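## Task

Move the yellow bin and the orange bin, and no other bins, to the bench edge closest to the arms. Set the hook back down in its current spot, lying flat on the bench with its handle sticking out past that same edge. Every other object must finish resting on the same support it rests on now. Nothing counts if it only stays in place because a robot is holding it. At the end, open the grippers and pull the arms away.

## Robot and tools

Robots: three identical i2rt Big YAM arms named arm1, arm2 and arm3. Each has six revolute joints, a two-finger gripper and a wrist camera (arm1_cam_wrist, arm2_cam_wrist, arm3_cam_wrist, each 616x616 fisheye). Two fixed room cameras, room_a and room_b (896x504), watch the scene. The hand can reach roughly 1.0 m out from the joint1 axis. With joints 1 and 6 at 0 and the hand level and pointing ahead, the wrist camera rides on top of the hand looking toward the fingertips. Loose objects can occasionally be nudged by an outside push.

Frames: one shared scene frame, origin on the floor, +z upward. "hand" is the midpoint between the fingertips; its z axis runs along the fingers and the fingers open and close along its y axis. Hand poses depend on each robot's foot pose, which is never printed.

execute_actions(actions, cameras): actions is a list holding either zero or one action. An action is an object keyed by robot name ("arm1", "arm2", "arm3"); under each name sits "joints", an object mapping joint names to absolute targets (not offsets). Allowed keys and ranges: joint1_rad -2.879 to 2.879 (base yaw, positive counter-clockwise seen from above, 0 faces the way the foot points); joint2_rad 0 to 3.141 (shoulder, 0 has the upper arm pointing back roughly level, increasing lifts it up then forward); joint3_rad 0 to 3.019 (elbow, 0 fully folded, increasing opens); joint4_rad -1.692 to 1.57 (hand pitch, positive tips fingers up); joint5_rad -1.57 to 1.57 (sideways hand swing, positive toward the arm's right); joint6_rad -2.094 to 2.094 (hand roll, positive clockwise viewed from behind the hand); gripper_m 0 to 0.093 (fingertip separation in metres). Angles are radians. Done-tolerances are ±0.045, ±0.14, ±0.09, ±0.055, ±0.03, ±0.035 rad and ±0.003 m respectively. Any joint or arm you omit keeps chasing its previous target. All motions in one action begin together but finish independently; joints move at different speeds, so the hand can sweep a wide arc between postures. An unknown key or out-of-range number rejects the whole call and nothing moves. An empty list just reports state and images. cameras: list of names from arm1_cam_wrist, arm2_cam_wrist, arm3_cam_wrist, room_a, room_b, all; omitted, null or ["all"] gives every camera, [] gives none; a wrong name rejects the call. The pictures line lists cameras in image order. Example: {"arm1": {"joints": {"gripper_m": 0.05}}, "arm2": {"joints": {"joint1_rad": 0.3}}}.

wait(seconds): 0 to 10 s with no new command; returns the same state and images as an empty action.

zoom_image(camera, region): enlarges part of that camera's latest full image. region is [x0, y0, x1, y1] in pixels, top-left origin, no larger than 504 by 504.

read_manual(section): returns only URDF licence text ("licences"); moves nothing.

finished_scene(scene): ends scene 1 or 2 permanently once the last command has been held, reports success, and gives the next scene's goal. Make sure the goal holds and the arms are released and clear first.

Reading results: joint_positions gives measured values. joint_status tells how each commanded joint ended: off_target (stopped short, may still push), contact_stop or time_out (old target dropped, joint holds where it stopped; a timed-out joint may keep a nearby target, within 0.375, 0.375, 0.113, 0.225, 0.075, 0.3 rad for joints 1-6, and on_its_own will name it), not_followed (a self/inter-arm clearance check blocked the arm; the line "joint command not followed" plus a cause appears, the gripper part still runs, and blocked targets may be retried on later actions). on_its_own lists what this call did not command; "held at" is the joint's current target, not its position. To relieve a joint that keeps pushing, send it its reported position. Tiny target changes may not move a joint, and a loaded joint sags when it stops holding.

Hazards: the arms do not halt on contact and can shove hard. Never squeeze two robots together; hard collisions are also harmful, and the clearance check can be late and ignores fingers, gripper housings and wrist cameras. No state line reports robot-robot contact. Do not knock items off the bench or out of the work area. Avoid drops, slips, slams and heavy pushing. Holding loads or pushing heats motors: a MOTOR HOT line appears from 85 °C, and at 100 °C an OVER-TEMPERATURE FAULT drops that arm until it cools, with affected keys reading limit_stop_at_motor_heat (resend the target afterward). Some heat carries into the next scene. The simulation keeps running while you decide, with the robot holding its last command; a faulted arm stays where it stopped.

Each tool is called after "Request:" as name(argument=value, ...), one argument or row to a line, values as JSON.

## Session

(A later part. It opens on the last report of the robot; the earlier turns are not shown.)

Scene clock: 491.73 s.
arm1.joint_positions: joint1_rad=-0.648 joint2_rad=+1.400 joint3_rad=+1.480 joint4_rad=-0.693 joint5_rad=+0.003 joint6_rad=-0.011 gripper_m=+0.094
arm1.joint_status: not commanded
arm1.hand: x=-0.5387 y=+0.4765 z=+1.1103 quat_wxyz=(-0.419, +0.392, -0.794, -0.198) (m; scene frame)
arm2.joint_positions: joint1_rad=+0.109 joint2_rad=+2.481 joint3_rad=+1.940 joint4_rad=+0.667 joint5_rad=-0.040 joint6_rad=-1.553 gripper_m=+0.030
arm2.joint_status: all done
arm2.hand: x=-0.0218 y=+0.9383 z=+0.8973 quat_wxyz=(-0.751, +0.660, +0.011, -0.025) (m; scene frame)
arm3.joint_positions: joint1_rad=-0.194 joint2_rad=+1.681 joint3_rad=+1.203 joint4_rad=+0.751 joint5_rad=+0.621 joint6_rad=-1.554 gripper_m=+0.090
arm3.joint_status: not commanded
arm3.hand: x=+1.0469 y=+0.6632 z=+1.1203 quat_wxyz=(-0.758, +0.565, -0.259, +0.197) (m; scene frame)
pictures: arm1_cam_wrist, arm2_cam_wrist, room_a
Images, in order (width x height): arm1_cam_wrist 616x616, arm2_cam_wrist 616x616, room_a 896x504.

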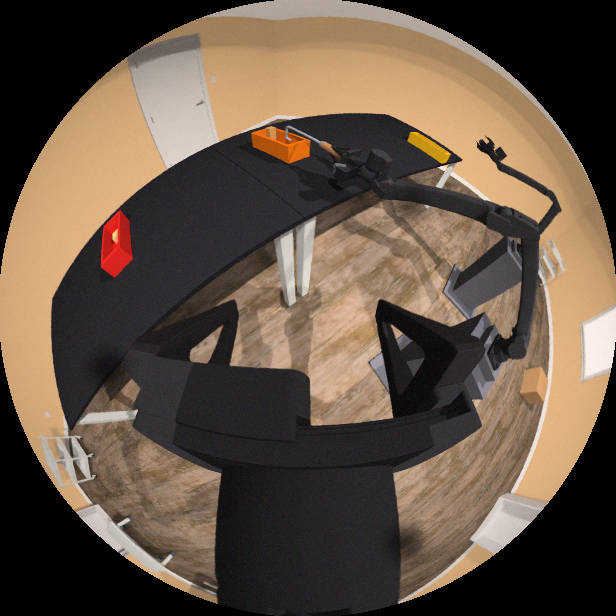

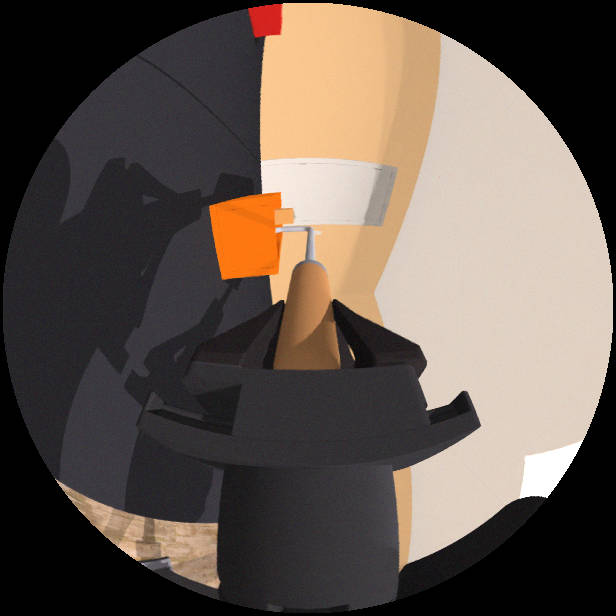

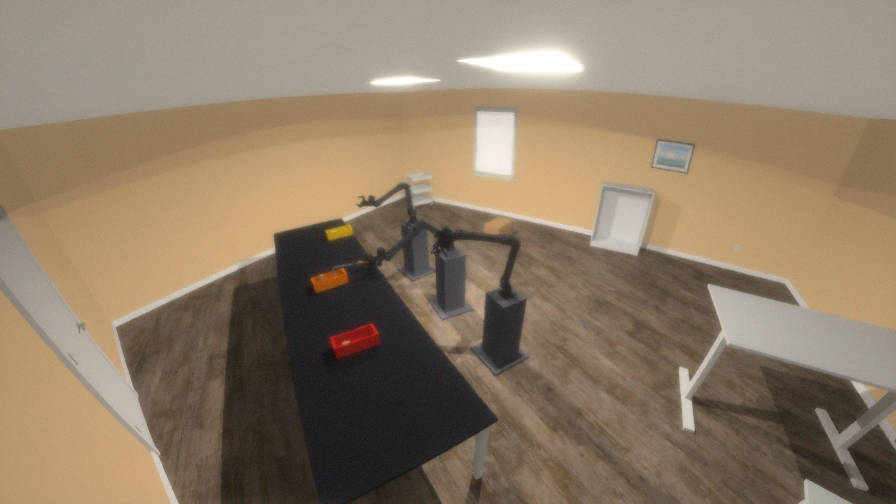

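Request:
zoom_image(
  camera="arm1_cam_wrist",
  region=[240, 105, 380, 195],
)

Request:
zoom_image(
  camera="arm2_cam_wrist",
  region=[190, 175, 350, 295],
)

Region (240, 105, 380, 195) of arm1_cam_wrist's 616x616 image, scaled by 3.600, with more detail than that image has; it fills the top 324 rows of this view, and the rest is white.

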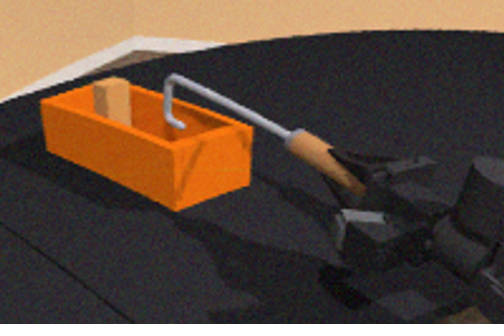

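Region (190, 175, 350, 295) of arm2_cam_wrist's 616x616 image, scaled by 3.150, with more detail than that image has; it fills the top 378 rows of this view, and the rest is white.

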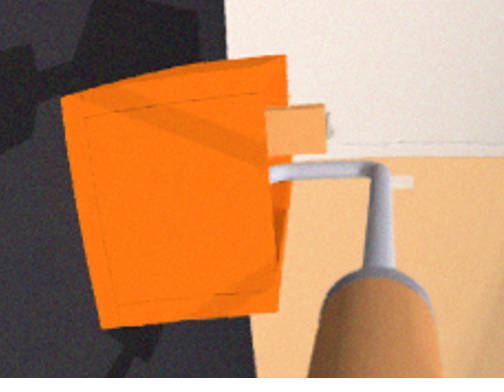

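Request:
execute_actions(
  actions=[
    {"arm2": {"joints": {"joint4_rad": 0.625}}},
  ],
  cameras=["arm2_cam_wrist"],
)

Scene clock: 512.53 s.
arm1.joint_positions: joint1_rad=-0.648 joint2_rad=+1.400 joint3_rad=+1.480 joint4_rad=-0.693 joint5_rad=+0.003 joint6_rad=-0.011 gripper_m=+0.094
arm1.joint_status: not commanded
arm1.hand: x=-0.5387 y=+0.4765 z=+1.1103 quat_wxyz=(-0.419, +0.392, -0.794, -0.198) (m; scene frame)
arm2.joint_positions: joint1_rad=+0.109 joint2_rad=+2.481 joint3_rad=+1.940 joint4_rad=+0.602 joint5_rad=-0.040 joint6_rad=-1.553 gripper_m=+0.030
arm2.joint_status: all done
arm2.hand: x=-0.0218 y=+0.9398 z=+0.8814 quat_wxyz=(-0.729, +0.684, +0.010, -0.025) (m; scene frame)
arm3.joint_positions: joint1_rad=-0.194 joint2_rad=+1.681 joint3_rad=+1.203 joint4_rad=+0.751 joint5_rad=+0.621 joint6_rad=-1.554 gripper_m=+0.090
arm3.joint_status: not commanded
arm3.hand: x=+1.0469 y=+0.6632 z=+1.1203 quat_wxyz=(-0.758, +0.565, -0.259, +0.197) (m; scene frame)
pictures: arm2_cam_wrist
Images, in order (width x height): arm2_cam_wrist 616x616.

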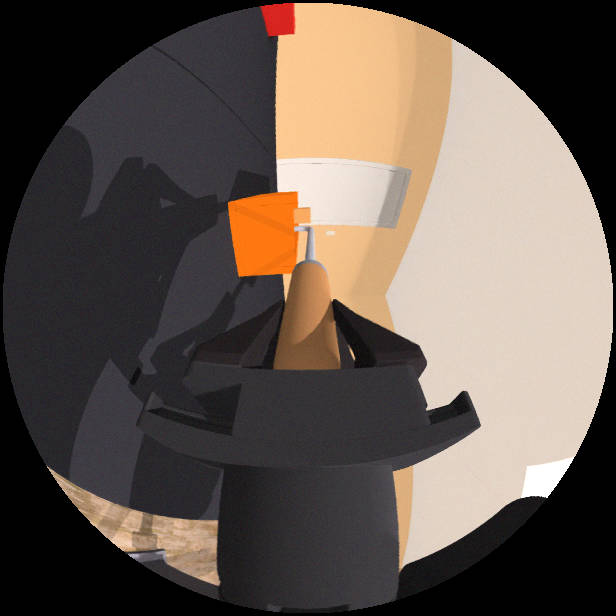

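Request:
execute_actions(
  actions=[
    {"arm2": {"joints": {"joint2_rad": 2.337, "joint3_rad": 1.725, "joint4_rad": 0.745}}},
  ],
  cameras=["arm2_cam_wrist"],
)

Scene clock: 516.73 s.
arm1.joint_positions: joint1_rad=-0.648 joint2_rad=+1.400 joint3_rad=+1.480 joint4_rad=-0.693 joint5_rad=+0.003 joint6_rad=-0.011 gripper_m=+0.094
arm1.joint_status: not commanded
arm1.hand: x=-0.5387 y=+0.4765 z=+1.1103 quat_wxyz=(-0.419, +0.392, -0.794, -0.198) (m; scene frame)
arm2.joint_positions: joint1_rad=+0.109 joint2_rad=+2.382 joint3_rad=+1.704 joint4_rad=+0.710 joint5_rad=-0.040 joint6_rad=-1.555 gripper_m=+0.030
arm2.joint_status: all done
arm2.hand: x=-0.0215 y=+0.8910 z=+0.8647 quat_wxyz=(-0.719, +0.694, +0.011, -0.025) (m; scene frame)
arm3.joint_positions: joint1_rad=-0.194 joint2_rad=+1.681 joint3_rad=+1.203 joint4_rad=+0.751 joint5_rad=+0.621 joint6_rad=-1.554 gripper_m=+0.090
arm3.joint_status: not commanded
arm3.hand: x=+1.0469 y=+0.6632 z=+1.1203 quat_wxyz=(-0.758, +0.565, -0.259, +0.197) (m; scene frame)
pictures: arm2_cam_wrist
Images, in order (width x height): arm2_cam_wrist 616x616.

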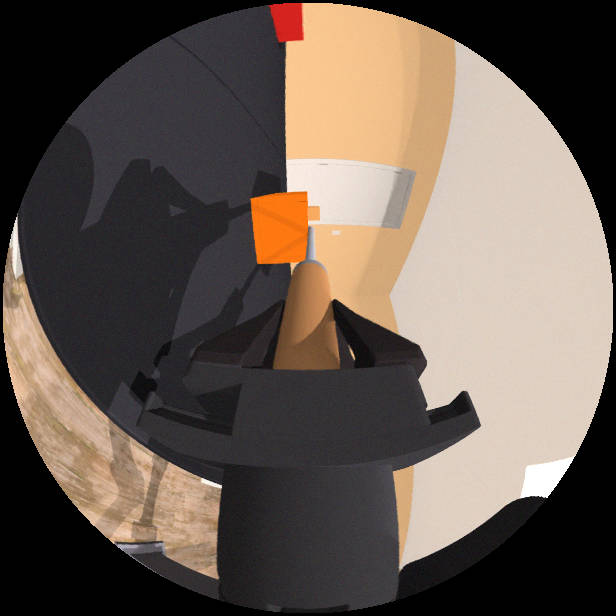

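Request:
execute_actions(
  actions=[
    {"arm2": {"joints": {"joint2_rad": 2.205, "joint3_rad": 1.49, "joint4_rad": 0.87}}},
  ],
  cameras=["arm2_cam_wrist"],
)

Scene clock: 520.23 s.
arm1.joint_positions: joint1_rad=-0.648 joint2_rad=+1.400 joint3_rad=+1.480 joint4_rad=-0.693 joint5_rad=+0.003 joint6_rad=-0.011 gripper_m=+0.094
arm1.joint_status: not commanded
arm1.hand: x=-0.5387 y=+0.4765 z=+1.1103 quat_wxyz=(-0.419, +0.392, -0.794, -0.198) (m; scene frame)
arm2.joint_positions: joint1_rad=+0.109 joint2_rad=+2.262 joint3_rad=+1.470 joint4_rad=+0.821 joint5_rad=-0.040 joint6_rad=-1.555 gripper_m=+0.030
arm2.joint_status: all done
arm2.hand: x=-0.0209 y=+0.8342 z=+0.8685 quat_wxyz=(-0.718, +0.695, +0.010, -0.025) (m; scene frame)
arm3.joint_positions: joint1_rad=-0.194 joint2_rad=+1.681 joint3_rad=+1.203 joint4_rad=+0.751 joint5_rad=+0.621 joint6_rad=-1.554 gripper_m=+0.090
arm3.joint_status: not commanded
arm3.hand: x=+1.0469 y=+0.6632 z=+1.1203 quat_wxyz=(-0.758, +0.565, -0.259, +0.197) (m; scene frame)
pictures: arm2_cam_wrist
Images, in order (width x height): arm2_cam_wrist 616x616.

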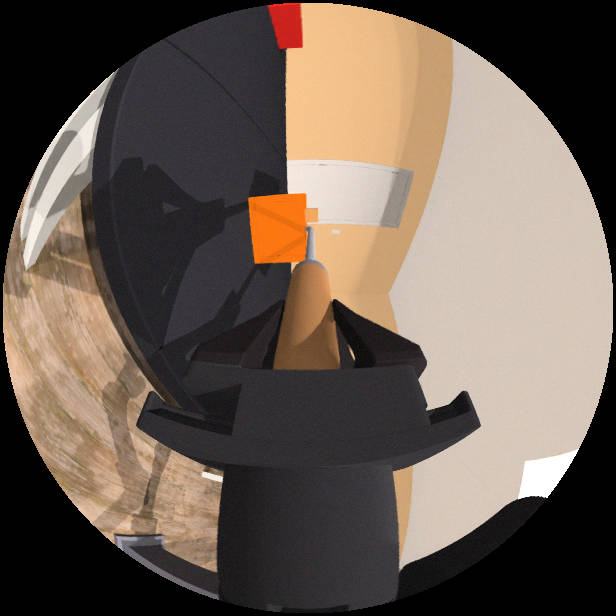

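Request:
execute_actions(
  actions=[
    {"arm2": {"joints": {"joint2_rad": 2.082, "joint3_rad": 1.255, "joint4_rad": 1.0}}},
  ],
  cameras=["arm2_cam_wrist", "arm1_cam_wrist"],
)

Scene clock: 523.93 s.
arm1.joint_positions: joint1_rad=-0.648 joint2_rad=+1.400 joint3_rad=+1.480 joint4_rad=-0.693 joint5_rad=+0.003 joint6_rad=-0.011 gripper_m=+0.094
arm1.joint_status: not commanded
arm1.hand: x=-0.5387 y=+0.4765 z=+1.1103 quat_wxyz=(-0.419, +0.392, -0.794, -0.198) (m; scene frame)
arm2.joint_positions: joint1_rad=+0.109 joint2_rad=+2.126 joint3_rad=+1.236 joint4_rad=+0.953 joint5_rad=-0.040 joint6_rad=-1.555 gripper_m=+0.030
arm2.joint_status: all done
arm2.hand: x=-0.0202 y=+0.7694 z=+0.8889 quat_wxyz=(-0.730, +0.683, +0.011, -0.025) (m; scene frame)
arm3.joint_positions: joint1_rad=-0.194 joint2_rad=+1.681 joint3_rad=+1.203 joint4_rad=+0.751 joint5_rad=+0.621 joint6_rad=-1.554 gripper_m=+0.090
arm3.joint_status: not commanded
arm3.hand: x=+1.0469 y=+0.6632 z=+1.1203 quat_wxyz=(-0.758, +0.565, -0.259, +0.197) (m; scene frame)
pictures: arm1_cam_wrist, arm2_cam_wrist
Images, in order (width x height): arm1_cam_wrist 616x616, arm2_cam_wrist 616x616.

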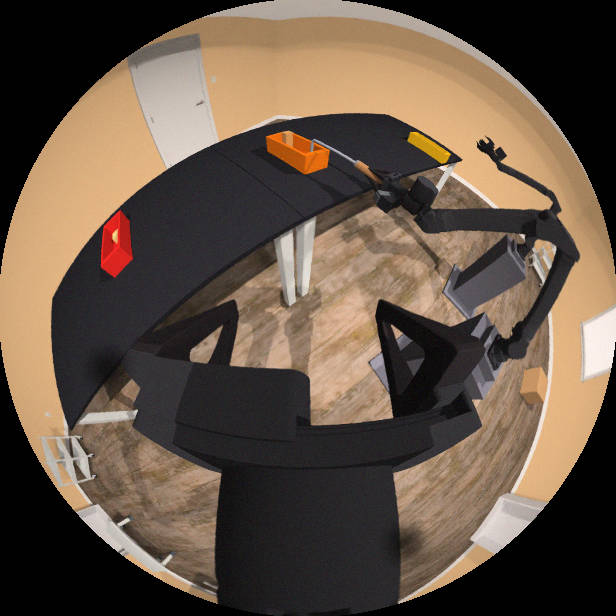

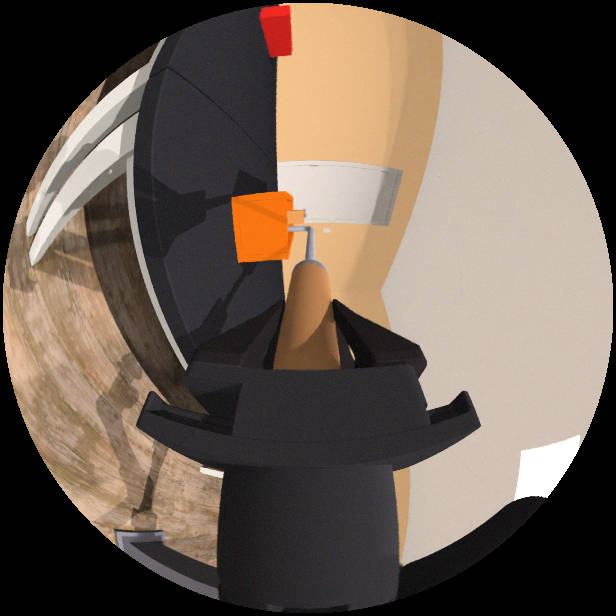

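Request:
execute_actions(
  actions=[
    {"arm2": {"joints": {"joint2_rad": 1.992, "joint3_rad": 1.02, "joint4_rad": 1.115}}},
  ],
  cameras=["arm2_cam_wrist", "arm1_cam_wrist"],
)

Scene clock: 527.80 s.
arm1.joint_positions: joint1_rad=-0.648 joint2_rad=+1.400 joint3_rad=+1.480 joint4_rad=-0.693 joint5_rad=+0.003 joint6_rad=-0.011 gripper_m=+0.094
arm1.joint_status: not commanded
arm1.hand: x=-0.5387 y=+0.4765 z=+1.1103 quat_wxyz=(-0.419, +0.392, -0.794, -0.198) (m; scene frame)
arm2.joint_positions: joint1_rad=+0.109 joint2_rad=+2.035 joint3_rad=+0.996 joint4_rad=+1.068 joint5_rad=-0.040 joint6_rad=-1.555 gripper_m=+0.030
arm2.joint_status: all done
arm2.hand: x=-0.0196 y=+0.6962 z=+0.8706 quat_wxyz=(-0.718, +0.695, +0.011, -0.025) (m; scene frame)
arm3.joint_positions: joint1_rad=-0.194 joint2_rad=+1.681 joint3_rad=+1.203 joint4_rad=+0.751 joint5_rad=+0.621 joint6_rad=-1.554 gripper_m=+0.090
arm3.joint_status: not commanded
arm3.hand: x=+1.0469 y=+0.6632 z=+1.1203 quat_wxyz=(-0.758, +0.565, -0.259, +0.197) (m; scene frame)
pictures: arm1_cam_wrist, arm2_cam_wrist
Images, in order (width x height): arm1_cam_wrist 616x616, arm2_cam_wrist 616x616.

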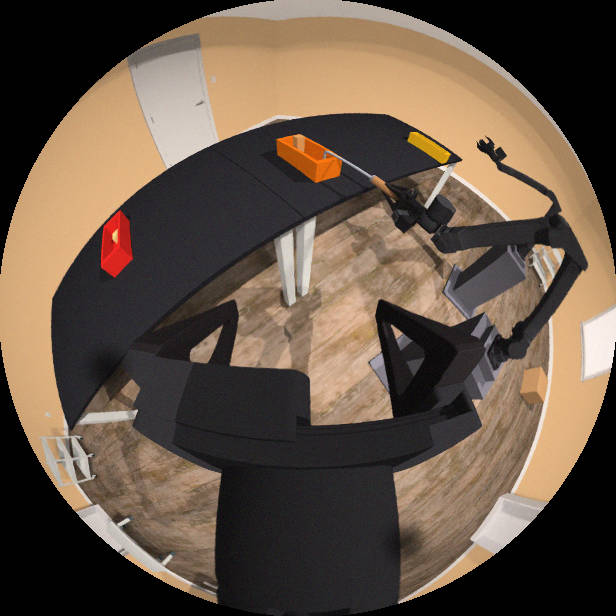

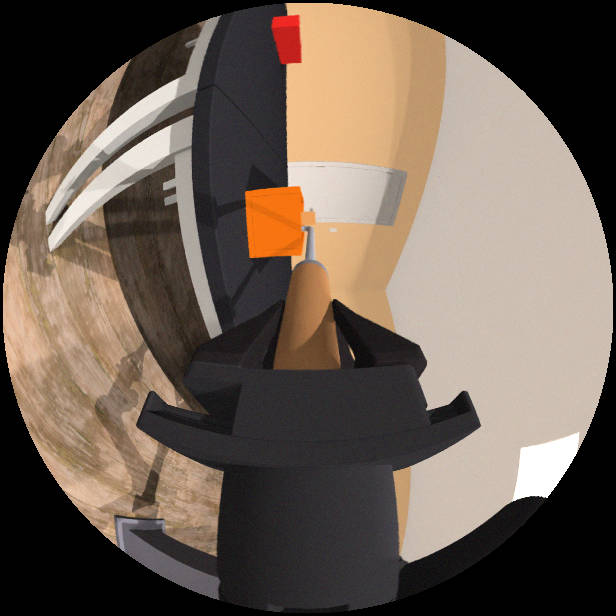

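Request:
zoom_image(
  camera="arm2_cam_wrist",
  region=[190, 165, 350, 285],
)

Request:
zoom_image(
  camera="arm1_cam_wrist",
  region=[260, 120, 400, 210],
)

Region (190, 165, 350, 285) of arm2_cam_wrist's 616x616 image, scaled by 3.150, with more detail than that image has; it fills the top 378 rows of this view, and the rest is white.

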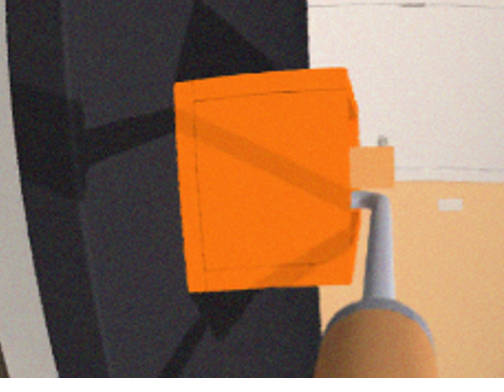

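Region (260, 120, 400, 210) of arm1_cam_wrist's 616x616 image, scaled by 3.600, with more detail than that image has; it fills the top 324 rows of this view, and the rest is white.

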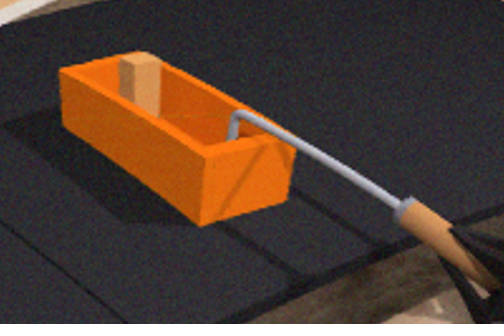

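Request:
execute_actions(
  actions=[
    {"arm2": {"joints": {"joint3_rad": 1.11}}},
  ],
  cameras=[],
)

Request:
execute_actions(
  actions=[
    {"arm2": {"joints": {"joint1_rad": 0.15}}},
  ],
  cameras=["arm2_cam_wrist", "arm1_cam_wrist"],
)

Scene clock: 548.47 s.
arm1.joint_positions: joint1_rad=-0.648 joint2_rad=+1.400 joint3_rad=+1.480 joint4_rad=-0.693 joint5_rad=+0.003 joint6_rad=-0.011 gripper_m=+0.094
arm1.joint_status: not commanded
arm1.hand: x=-0.5387 y=+0.4765 z=+1.1103 quat_wxyz=(-0.419, +0.392, -0.794, -0.198) (m; scene frame)
arm2.joint_positions: joint1_rad=+0.109 joint2_rad=+2.035 joint3_rad=+1.056 joint4_rad=+1.068 joint5_rad=-0.040 joint6_rad=-1.555 gripper_m=+0.030
arm2.joint_status: all done
arm2.hand: x=-0.0196 y=+0.7145 z=+0.8974 quat_wxyz=(-0.739, +0.673, +0.011, -0.025) (m; scene frame)
arm3.joint_positions: joint1_rad=-0.194 joint2_rad=+1.681 joint3_rad=+1.203 joint4_rad=+0.751 joint5_rad=+0.621 joint6_rad=-1.554 gripper_m=+0.090
arm3.joint_status: not commanded
arm3.hand: x=+1.0469 y=+0.6632 z=+1.1203 quat_wxyz=(-0.758, +0.565, -0.259, +0.197) (m; scene frame)
pictures: none
No camera images: the call's "cameras" was empty. Leave "cameras" out to get every camera's image.

Scene clock: 549.27 s.
arm1.joint_positions: joint1_rad=-0.648 joint2_rad=+1.400 joint3_rad=+1.480 joint4_rad=-0.693 joint5_rad=+0.003 joint6_rad=-0.011 gripper_m=+0.094
arm1.joint_status: not commanded
arm1.hand: x=-0.5387 y=+0.4765 z=+1.1103 quat_wxyz=(-0.419, +0.392, -0.794, -0.198) (m; scene frame)
arm2.joint_positions: joint1_rad=+0.152 joint2_rad=+2.035 joint3_rad=+1.056 joint4_rad=+1.068 joint5_rad=-0.040 joint6_rad=-1.555 gripper_m=+0.030
arm2.joint_status: all done
arm2.hand: x=-0.0498 y=+0.7133 z=+0.8975 quat_wxyz=(-0.738, +0.673, +0.025, -0.040) (m; scene frame)
arm3.joint_positions: joint1_rad=-0.194 joint2_rad=+1.681 joint3_rad=+1.203 joint4_rad=+0.751 joint5_rad=+0.621 joint6_rad=-1.554 gripper_m=+0.090
arm3.joint_status: not commanded
arm3.hand: x=+1.0469 y=+0.6632 z=+1.1203 quat_wxyz=(-0.758, +0.565, -0.259, +0.197) (m; scene frame)
pictures: arm1_cam_wrist, arm2_cam_wrist
Images, in order (width x height): arm1_cam_wrist 616x616, arm2_cam_wrist 616x616.

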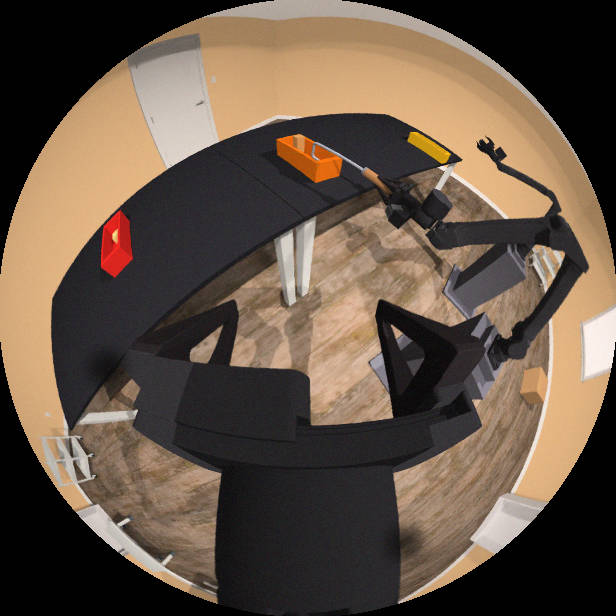

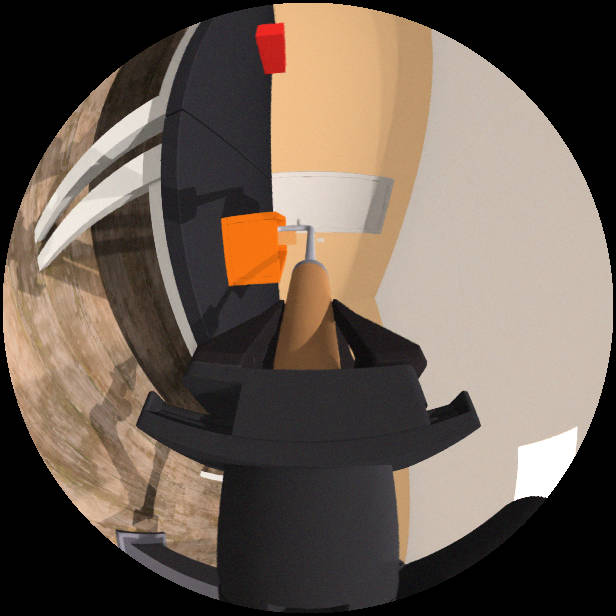

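Request:
execute_actions(
  actions=[
    {"arm2": {"joints": {"joint3_rad": 1.015}}},
  ],
  cameras=[],
)

Request:
execute_actions(
  actions=[
    {"arm2": {"joints": {"joint2_rad": 1.9, "joint3_rad": 0.82, "joint4_rad": 1.225}}},
  ],
  cameras=["arm2_cam_wrist", "arm1_cam_wrist"],
)

Scene clock: 556.23 s.
arm1.joint_positions: joint1_rad=-0.648 joint2_rad=+1.400 joint3_rad=+1.480 joint4_rad=-0.693 joint5_rad=+0.003 joint6_rad=-0.011 gripper_m=+0.094
arm1.joint_status: not commanded
arm1.hand: x=-0.5387 y=+0.4765 z=+1.1103 quat_wxyz=(-0.419, +0.392, -0.794, -0.198) (m; scene frame)
arm2.joint_positions: joint1_rad=+0.152 joint2_rad=+2.034 joint3_rad=+0.989 joint4_rad=+1.071 joint5_rad=-0.040 joint6_rad=-1.555 gripper_m=+0.030
arm2.joint_status: all done
arm2.hand: x=-0.0489 y=+0.6927 z=+0.8685 quat_wxyz=(-0.716, +0.696, +0.025, -0.040) (m; scene frame)
arm3.joint_positions: joint1_rad=-0.194 joint2_rad=+1.681 joint3_rad=+1.203 joint4_rad=+0.751 joint5_rad=+0.621 joint6_rad=-1.554 gripper_m=+0.090
arm3.joint_status: not commanded
arm3.hand: x=+1.0469 y=+0.6632 z=+1.1203 quat_wxyz=(-0.758, +0.565, -0.259, +0.197) (m; scene frame)
pictures: none
No camera images: the call's "cameras" was empty. Leave "cameras" out to get every camera's image.

Scene clock: 557.13 s.
arm1.joint_positions: joint1_rad=-0.648 joint2_rad=+1.400 joint3_rad=+1.480 joint4_rad=-0.693 joint5_rad=+0.003 joint6_rad=-0.011 gripper_m=+0.094
arm1.joint_status: not commanded
arm1.hand: x=-0.5387 y=+0.4765 z=+1.1103 quat_wxyz=(-0.419, +0.392, -0.794, -0.198) (m; scene frame)
arm2.joint_positions: joint1_rad=+0.152 joint2_rad=+1.939 joint3_rad=+0.801 joint4_rad=+1.177 joint5_rad=-0.040 joint6_rad=-1.555 gripper_m=+0.030
arm2.joint_status: all done
arm2.hand: x=-0.0456 y=+0.6310 z=+0.8762 quat_wxyz=(-0.721, +0.691, +0.025, -0.040) (m; scene frame)
arm3.joint_positions: joint1_rad=-0.194 joint2_rad=+1.681 joint3_rad=+1.203 joint4_rad=+0.751 joint5_rad=+0.621 joint6_rad=-1.554 gripper_m=+0.090
arm3.joint_status: not commanded
arm3.hand: x=+1.0469 y=+0.6632 z=+1.1203 quat_wxyz=(-0.758, +0.565, -0.259, +0.197) (m; scene frame)
pictures: arm1_cam_wrist, arm2_cam_wrist
Images, in order (width x height): arm1_cam_wrist 616x616, arm2_cam_wrist 616x616.

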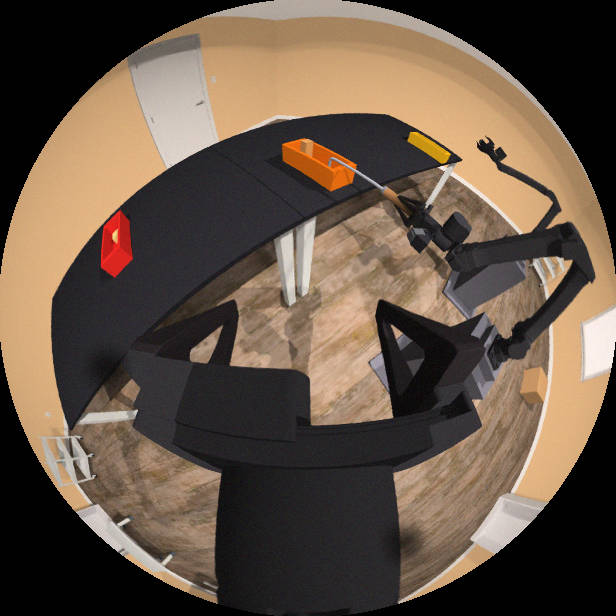

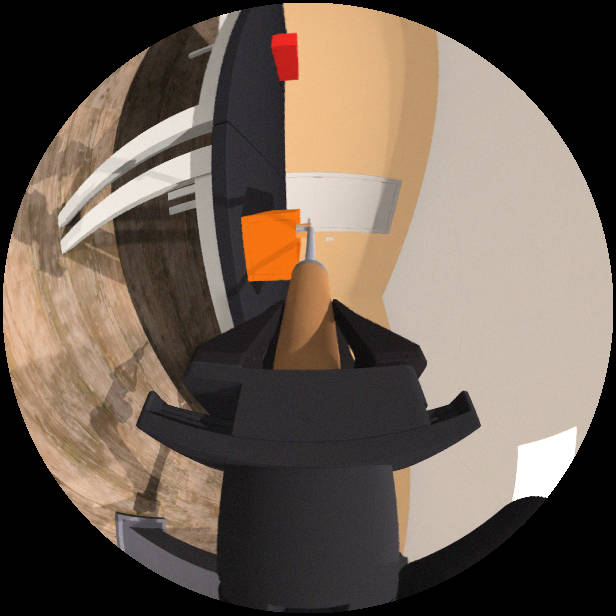

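Request:
zoom_image(
  camera="arm2_cam_wrist",
  region=[190, 185, 350, 305],
)

Request:
zoom_image(
  camera="arm1_cam_wrist",
  region=[270, 125, 410, 215],
)

Region (190, 185, 350, 305) of arm2_cam_wrist's 616x616 image, scaled by 3.150, with more detail than that image has; it fills the top 378 rows of this view, and the rest is white.

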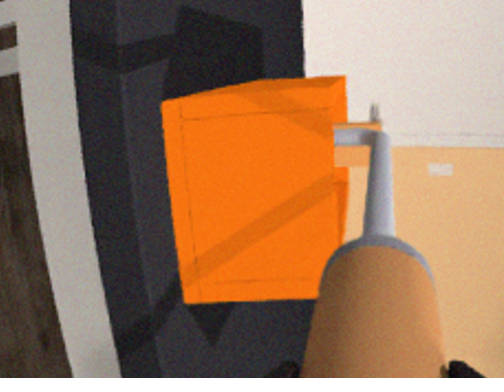

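Region (270, 125, 410, 215) of arm1_cam_wrist's 616x616 image, scaled by 3.600, with more detail than that image has; it fills the top 324 rows of this view, and the rest is white.

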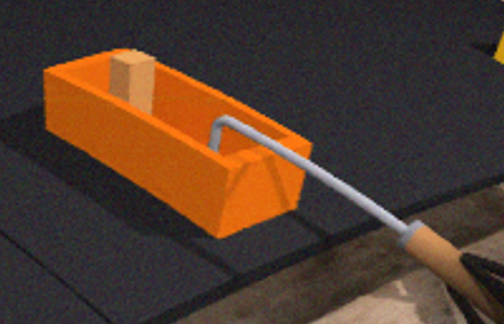

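Request:
execute_actions(
  actions=[
    {"arm2": {"joints": {"joint2_rad": 1.85, "joint3_rad": 0.705, "joint4_rad": 1.29}}},
  ],
  cameras=["arm2_cam_wrist", "arm1_cam_wrist", "room_a", "room_b"],
)

Scene clock: 590.03 s.
arm1.joint_positions: joint1_rad=-0.648 joint2_rad=+1.400 joint3_rad=+1.480 joint4_rad=-0.693 joint5_rad=+0.003 joint6_rad=-0.011 gripper_m=+0.094
arm1.joint_status: not commanded
arm1.hand: x=-0.5387 y=+0.4765 z=+1.1103 quat_wxyz=(-0.419, +0.392, -0.794, -0.198) (m; scene frame)
arm2.joint_positions: joint1_rad=+0.152 joint2_rad=+1.895 joint3_rad=+0.686 joint4_rad=+1.239 joint5_rad=-0.040 joint6_rad=-1.555 gripper_m=+0.030
arm2.joint_status: all done
arm2.hand: x=-0.0436 y=+0.5912 z=+0.8712 quat_wxyz=(-0.718, +0.695, +0.025, -0.040) (m; scene frame)
arm3.joint_positions: joint1_rad=-0.194 joint2_rad=+1.681 joint3_rad=+1.203 joint4_rad=+0.751 joint5_rad=+0.621 joint6_rad=-1.554 gripper_m=+0.090
arm3.joint_status: not commanded
arm3.hand: x=+1.0469 y=+0.6632 z=+1.1203 quat_wxyz=(-0.758, +0.565, -0.259, +0.197) (m; scene frame)
pictures: arm1_cam_wrist, arm2_cam_wrist, room_a, room_b
Images, in order (width x height): arm1_cam_wrist 616x616, arm2_cam_wrist 616x616, room_a 896x504, room_b 896x504.

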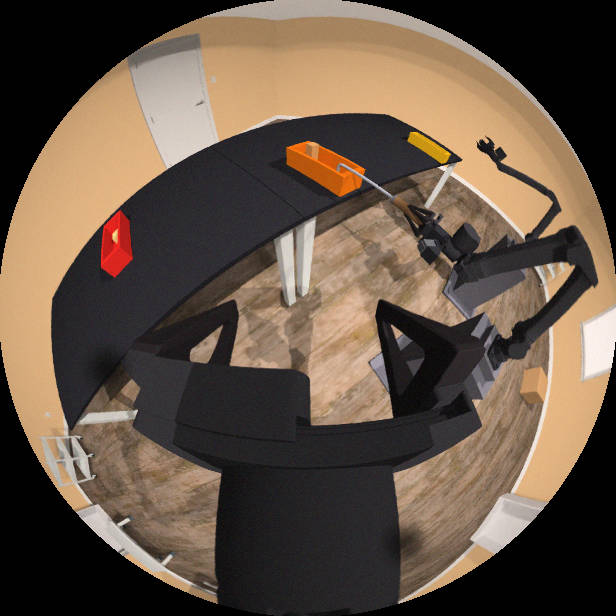

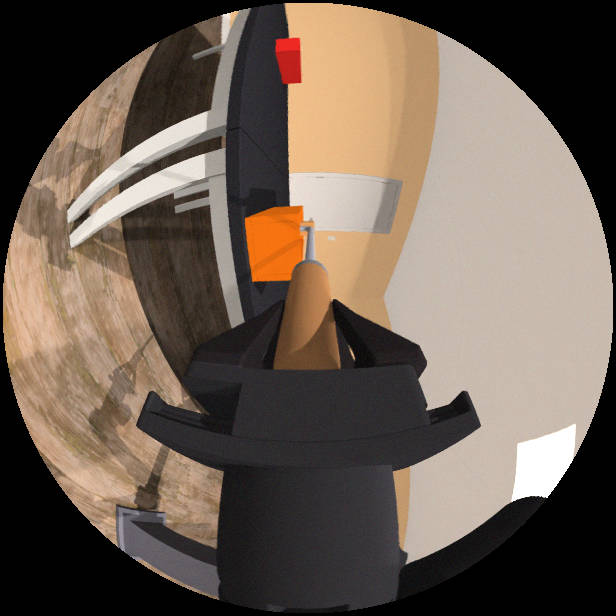

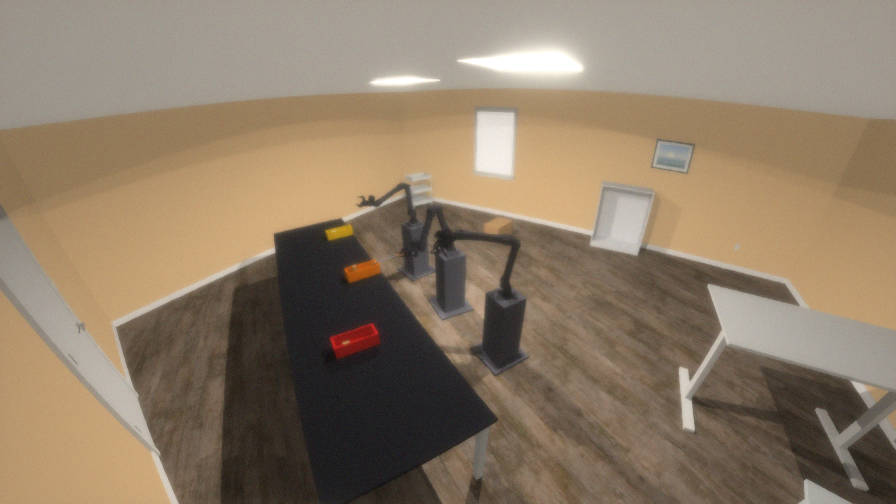

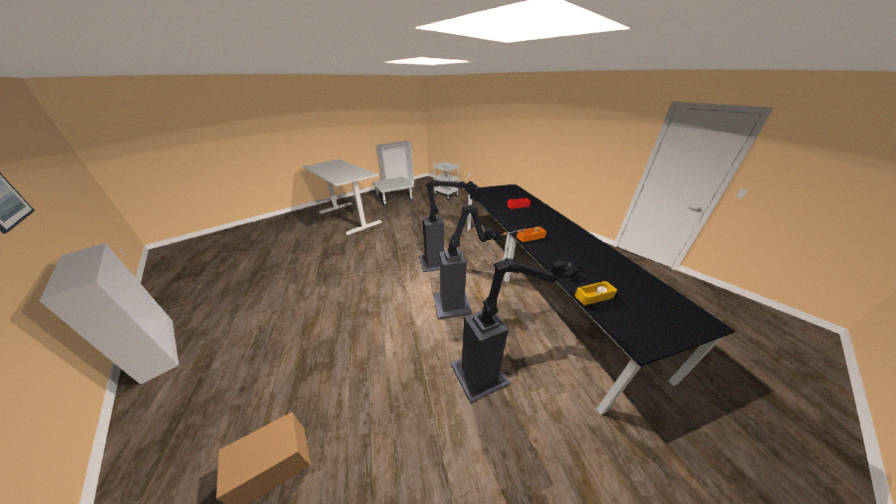

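Request:
zoom_image(
  camera="arm2_cam_wrist",
  region=[210, 195, 330, 295],
)

Request:
zoom_image(
  camera="arm1_cam_wrist",
  region=[290, 140, 410, 220],
)

Region (210, 195, 330, 295) of arm2_cam_wrist's 616x616 image, scaled by 4.200, with more detail than that image has.

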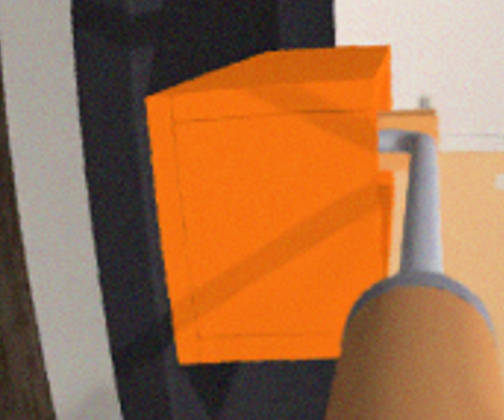

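Region (290, 140, 410, 220) of arm1_cam_wrist's 616x616 image, scaled by 4.200, with more detail than that image has.

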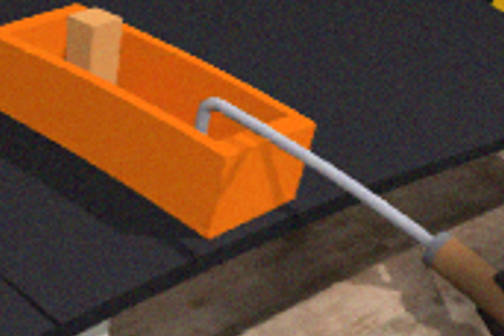

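Request:
execute_actions(
  actions=[
    {"arm2": {"joints": {"joint3_rad": 1.16}}},
  ],
  cameras=["arm1_cam_wrist"],
)

Request:
execute_actions(
  actions=[
    {"arm2": {"joints": {"joint1_rad": -0.634, "joint2_rad": 2.17, "joint3_rad": 2.08, "joint4_rad": 0.79, "joint5_rad": -0.73}}},
  ],
  cameras=["arm1_cam_wrist", "arm2_cam_wrist", "room_b"],
)

Scene clock: 604.57 s.
arm1.joint_positions: joint1_rad=-0.648 joint2_rad=+1.400 joint3_rad=+1.480 joint4_rad=-0.693 joint5_rad=+0.003 joint6_rad=-0.011 gripper_m=+0.094
arm1.joint_status: not commanded
arm1.hand: x=-0.5387 y=+0.4765 z=+1.1103 quat_wxyz=(-0.419, +0.392, -0.794, -0.198) (m; scene frame)
arm2.joint_positions: joint1_rad=+0.152 joint2_rad=+1.884 joint3_rad=+1.108 joint4_rad=+1.253 joint5_rad=-0.040 joint6_rad=-1.555 gripper_m=+0.030
arm2.joint_status: all done
arm2.hand: x=-0.0481 y=+0.6970 z=+1.0690 quat_wxyz=(-0.854, +0.518, +0.024, -0.041) (m; scene frame)
arm3.joint_positions: joint1_rad=-0.194 joint2_rad=+1.681 joint3_rad=+1.203 joint4_rad=+0.751 joint5_rad=+0.621 joint6_rad=-1.554 gripper_m=+0.090
arm3.joint_status: not commanded
arm3.hand: x=+1.0469 y=+0.6632 z=+1.1203 quat_wxyz=(-0.758, +0.565, -0.259, +0.197) (m; scene frame)
pictures: arm1_cam_wrist
Images, in order (width x height): arm1_cam_wrist 616x616.

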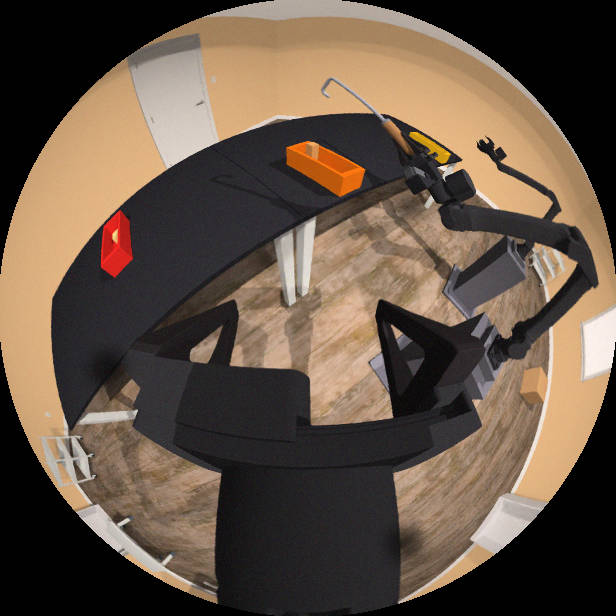

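Scene clock: 607.00 s.
arm1.joint_positions: joint1_rad=-0.648 joint2_rad=+1.400 joint3_rad=+1.480 joint4_rad=-0.693 joint5_rad=+0.003 joint6_rad=-0.011 gripper_m=+0.094
arm1.joint_status: not commanded
arm1.hand: x=-0.5387 y=+0.4765 z=+1.1103 quat_wxyz=(-0.419, +0.392, -0.794, -0.198) (m; scene frame)
arm2.joint_positions: joint1_rad=-0.641 joint2_rad=+2.193 joint3_rad=+2.026 joint4_rad=+0.764 joint5_rad=-0.741 joint6_rad=-1.555 gripper_m=+0.030
arm2.joint_status: all done
arm2.hand: x=+0.4775 y=+0.7017 z=+1.1995 quat_wxyz=(-0.832, +0.522, +0.134, +0.133) (m; scene frame)
arm3.joint_positions: joint1_rad=-0.194 joint2_rad=+1.681 joint3_rad=+1.203 joint4_rad=+0.751 joint5_rad=+0.621 joint6_rad=-1.554 gripper_m=+0.090
arm3.joint_status: not commanded
arm3.hand: x=+1.0469 y=+0.6632 z=+1.1203 quat_wxyz=(-0.758, +0.565, -0.259, +0.197) (m; scene frame)
pictures: arm1_cam_wrist, arm2_cam_wrist, room_b
Images, in order (width x height): arm1_cam_wrist 616x616, arm2_cam_wrist 616x616, room_b 896x504.

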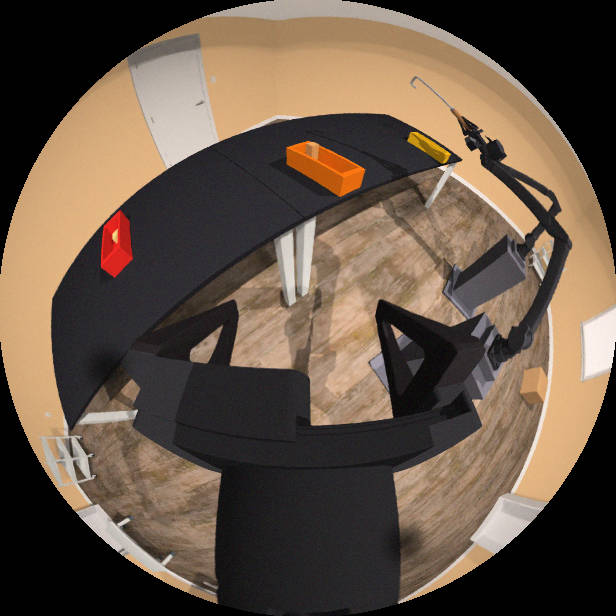

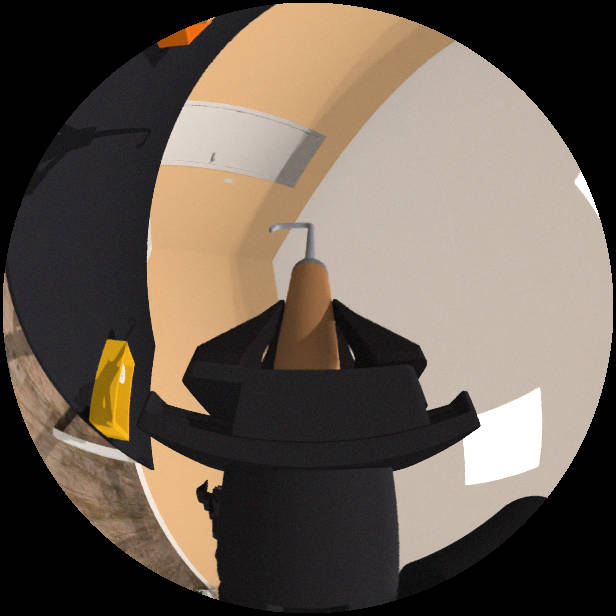

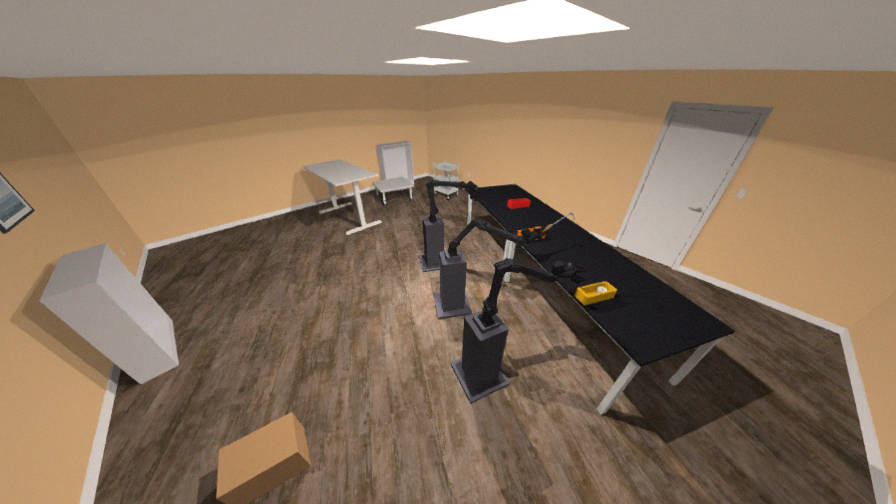

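Request:
execute_actions(
  actions=[
    {"arm2": {"joints": {"joint2_rad": 2.575, "joint6_rad": -1.0}}},
  ],
  cameras=["arm2_cam_wrist"],
)

Scene clock: 611.17 s.
arm1.joint_positions: joint1_rad=-0.648 joint2_rad=+1.400 joint3_rad=+1.480 joint4_rad=-0.693 joint5_rad=+0.003 joint6_rad=-0.011 gripper_m=+0.094
arm1.joint_status: not commanded
arm1.hand: x=-0.5387 y=+0.4765 z=+1.1103 quat_wxyz=(-0.419, +0.392, -0.794, -0.198) (m; scene frame)
arm2.joint_positions: joint1_rad=-0.640 joint2_rad=+2.633 joint3_rad=+2.036 joint4_rad=+0.774 joint5_rad=-0.732 joint6_rad=-1.007 gripper_m=+0.030
arm2.joint_status: all done
arm2.hand: x=+0.5157 y=+0.7471 z=+0.8274 quat_wxyz=(-0.734, +0.641, -0.147, -0.168) (m; scene frame)
arm3.joint_positions: joint1_rad=-0.194 joint2_rad=+1.681 joint3_rad=+1.203 joint4_rad=+0.751 joint5_rad=+0.621 joint6_rad=-1.554 gripper_m=+0.090
arm3.joint_status: not commanded
arm3.hand: x=+1.0469 y=+0.6632 z=+1.1203 quat_wxyz=(-0.758, +0.565, -0.259, +0.197) (m; scene frame)
pictures: arm2_cam_wrist
Images, in order (width x height): arm2_cam_wrist 616x616.

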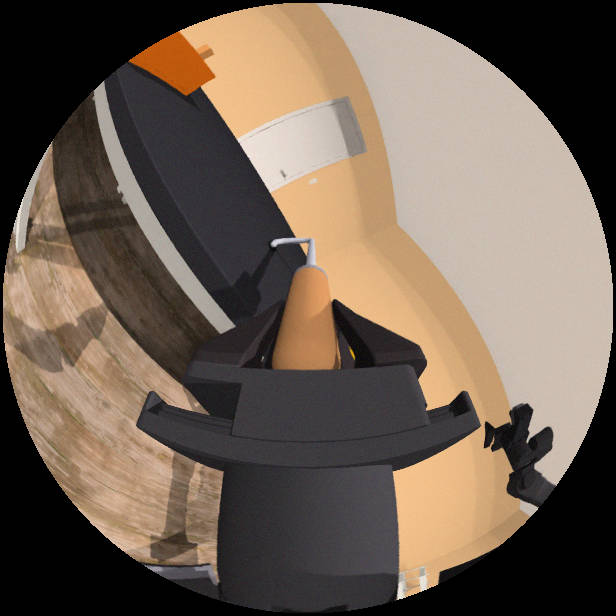

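Request:
execute_actions(
  actions=[
    {"arm2": {"joints": {"joint6_rad": 0.0, "joint4_rad": 0.70, "joint2_rad": 2.62}}},
  ],
  cameras=["arm2_cam_wrist"],
)

Request:
execute_actions(
  actions=[
    {"arm2": {"joints": {"joint4_rad": 0.615, "joint3_rad": 2.015}}},
  ],
  cameras=["arm2_cam_wrist"],
)

Scene clock: 617.53 s.
arm1.joint_positions: joint1_rad=-0.648 joint2_rad=+1.400 joint3_rad=+1.480 joint4_rad=-0.693 joint5_rad=+0.003 joint6_rad=-0.011 gripper_m=+0.094
arm1.joint_status: not commanded
arm1.hand: x=-0.5387 y=+0.4765 z=+1.1103 quat_wxyz=(-0.419, +0.392, -0.794, -0.198) (m; scene frame)
arm2.joint_positions: joint1_rad=-0.640 joint2_rad=+2.633 joint3_rad=+2.038 joint4_rad=+0.689 joint5_rad=-0.726 joint6_rad=-0.011 gripper_m=+0.030
arm2.joint_status: all done
arm2.hand: x=+0.5184 y=+0.7491 z=+0.8114 quat_wxyz=(-0.538, +0.495, -0.468, -0.497) (m; scene frame)
arm3.joint_positions: joint1_rad=-0.194 joint2_rad=+1.681 joint3_rad=+1.203 joint4_rad=+0.751 joint5_rad=+0.621 joint6_rad=-1.554 gripper_m=+0.090
arm3.joint_status: not commanded
arm3.hand: x=+1.0469 y=+0.6632 z=+1.1203 quat_wxyz=(-0.758, +0.565, -0.259, +0.197) (m; scene frame)
pictures: arm2_cam_wrist
Images, in order (width x height): arm2_cam_wrist 616x616.

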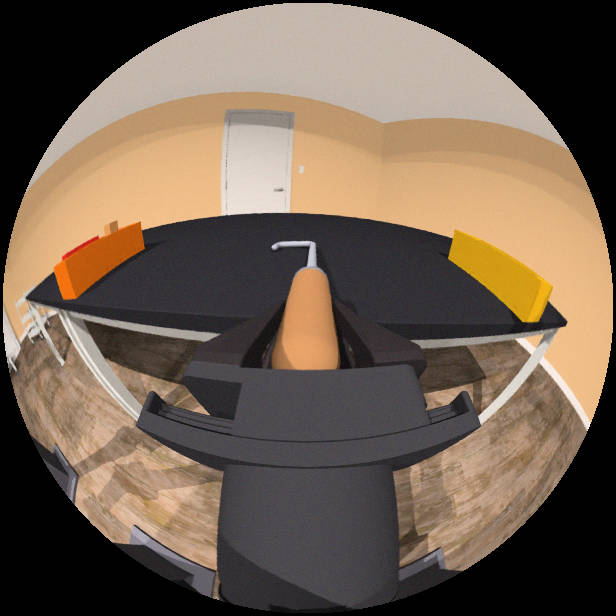

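Scene clock: 618.23 s.
arm1.joint_positions: joint1_rad=-0.648 joint2_rad=+1.400 joint3_rad=+1.480 joint4_rad=-0.693 joint5_rad=+0.003 joint6_rad=-0.011 gripper_m=+0.094
arm1.joint_status: not commanded
arm1.hand: x=-0.5387 y=+0.4765 z=+1.1103 quat_wxyz=(-0.419, +0.392, -0.794, -0.198) (m; scene frame)
arm2.joint_positions: joint1_rad=-0.640 joint2_rad=+2.632 joint3_rad=+2.017 joint4_rad=+0.629 joint5_rad=-0.727 joint6_rad=-0.003 gripper_m=+0.030
arm2.joint_status: all done
arm2.hand: x=+0.5158 y=+0.7465 z=+0.7894 quat_wxyz=(-0.508, +0.495, -0.498, -0.499) (m; scene frame)
arm3.joint_positions: joint1_rad=-0.194 joint2_rad=+1.681 joint3_rad=+1.203 joint4_rad=+0.751 joint5_rad=+0.621 joint6_rad=-1.554 gripper_m=+0.090
arm3.joint_status: not commanded
arm3.hand: x=+1.0469 y=+0.6632 z=+1.1203 quat_wxyz=(-0.758, +0.565, -0.259, +0.197) (m; scene frame)
pictures: arm2_cam_wrist
Images, in order (width x height): arm2_cam_wrist 616x616.

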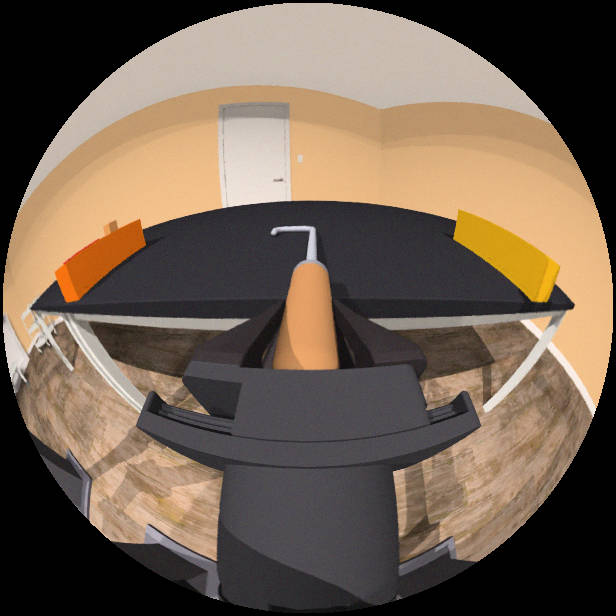

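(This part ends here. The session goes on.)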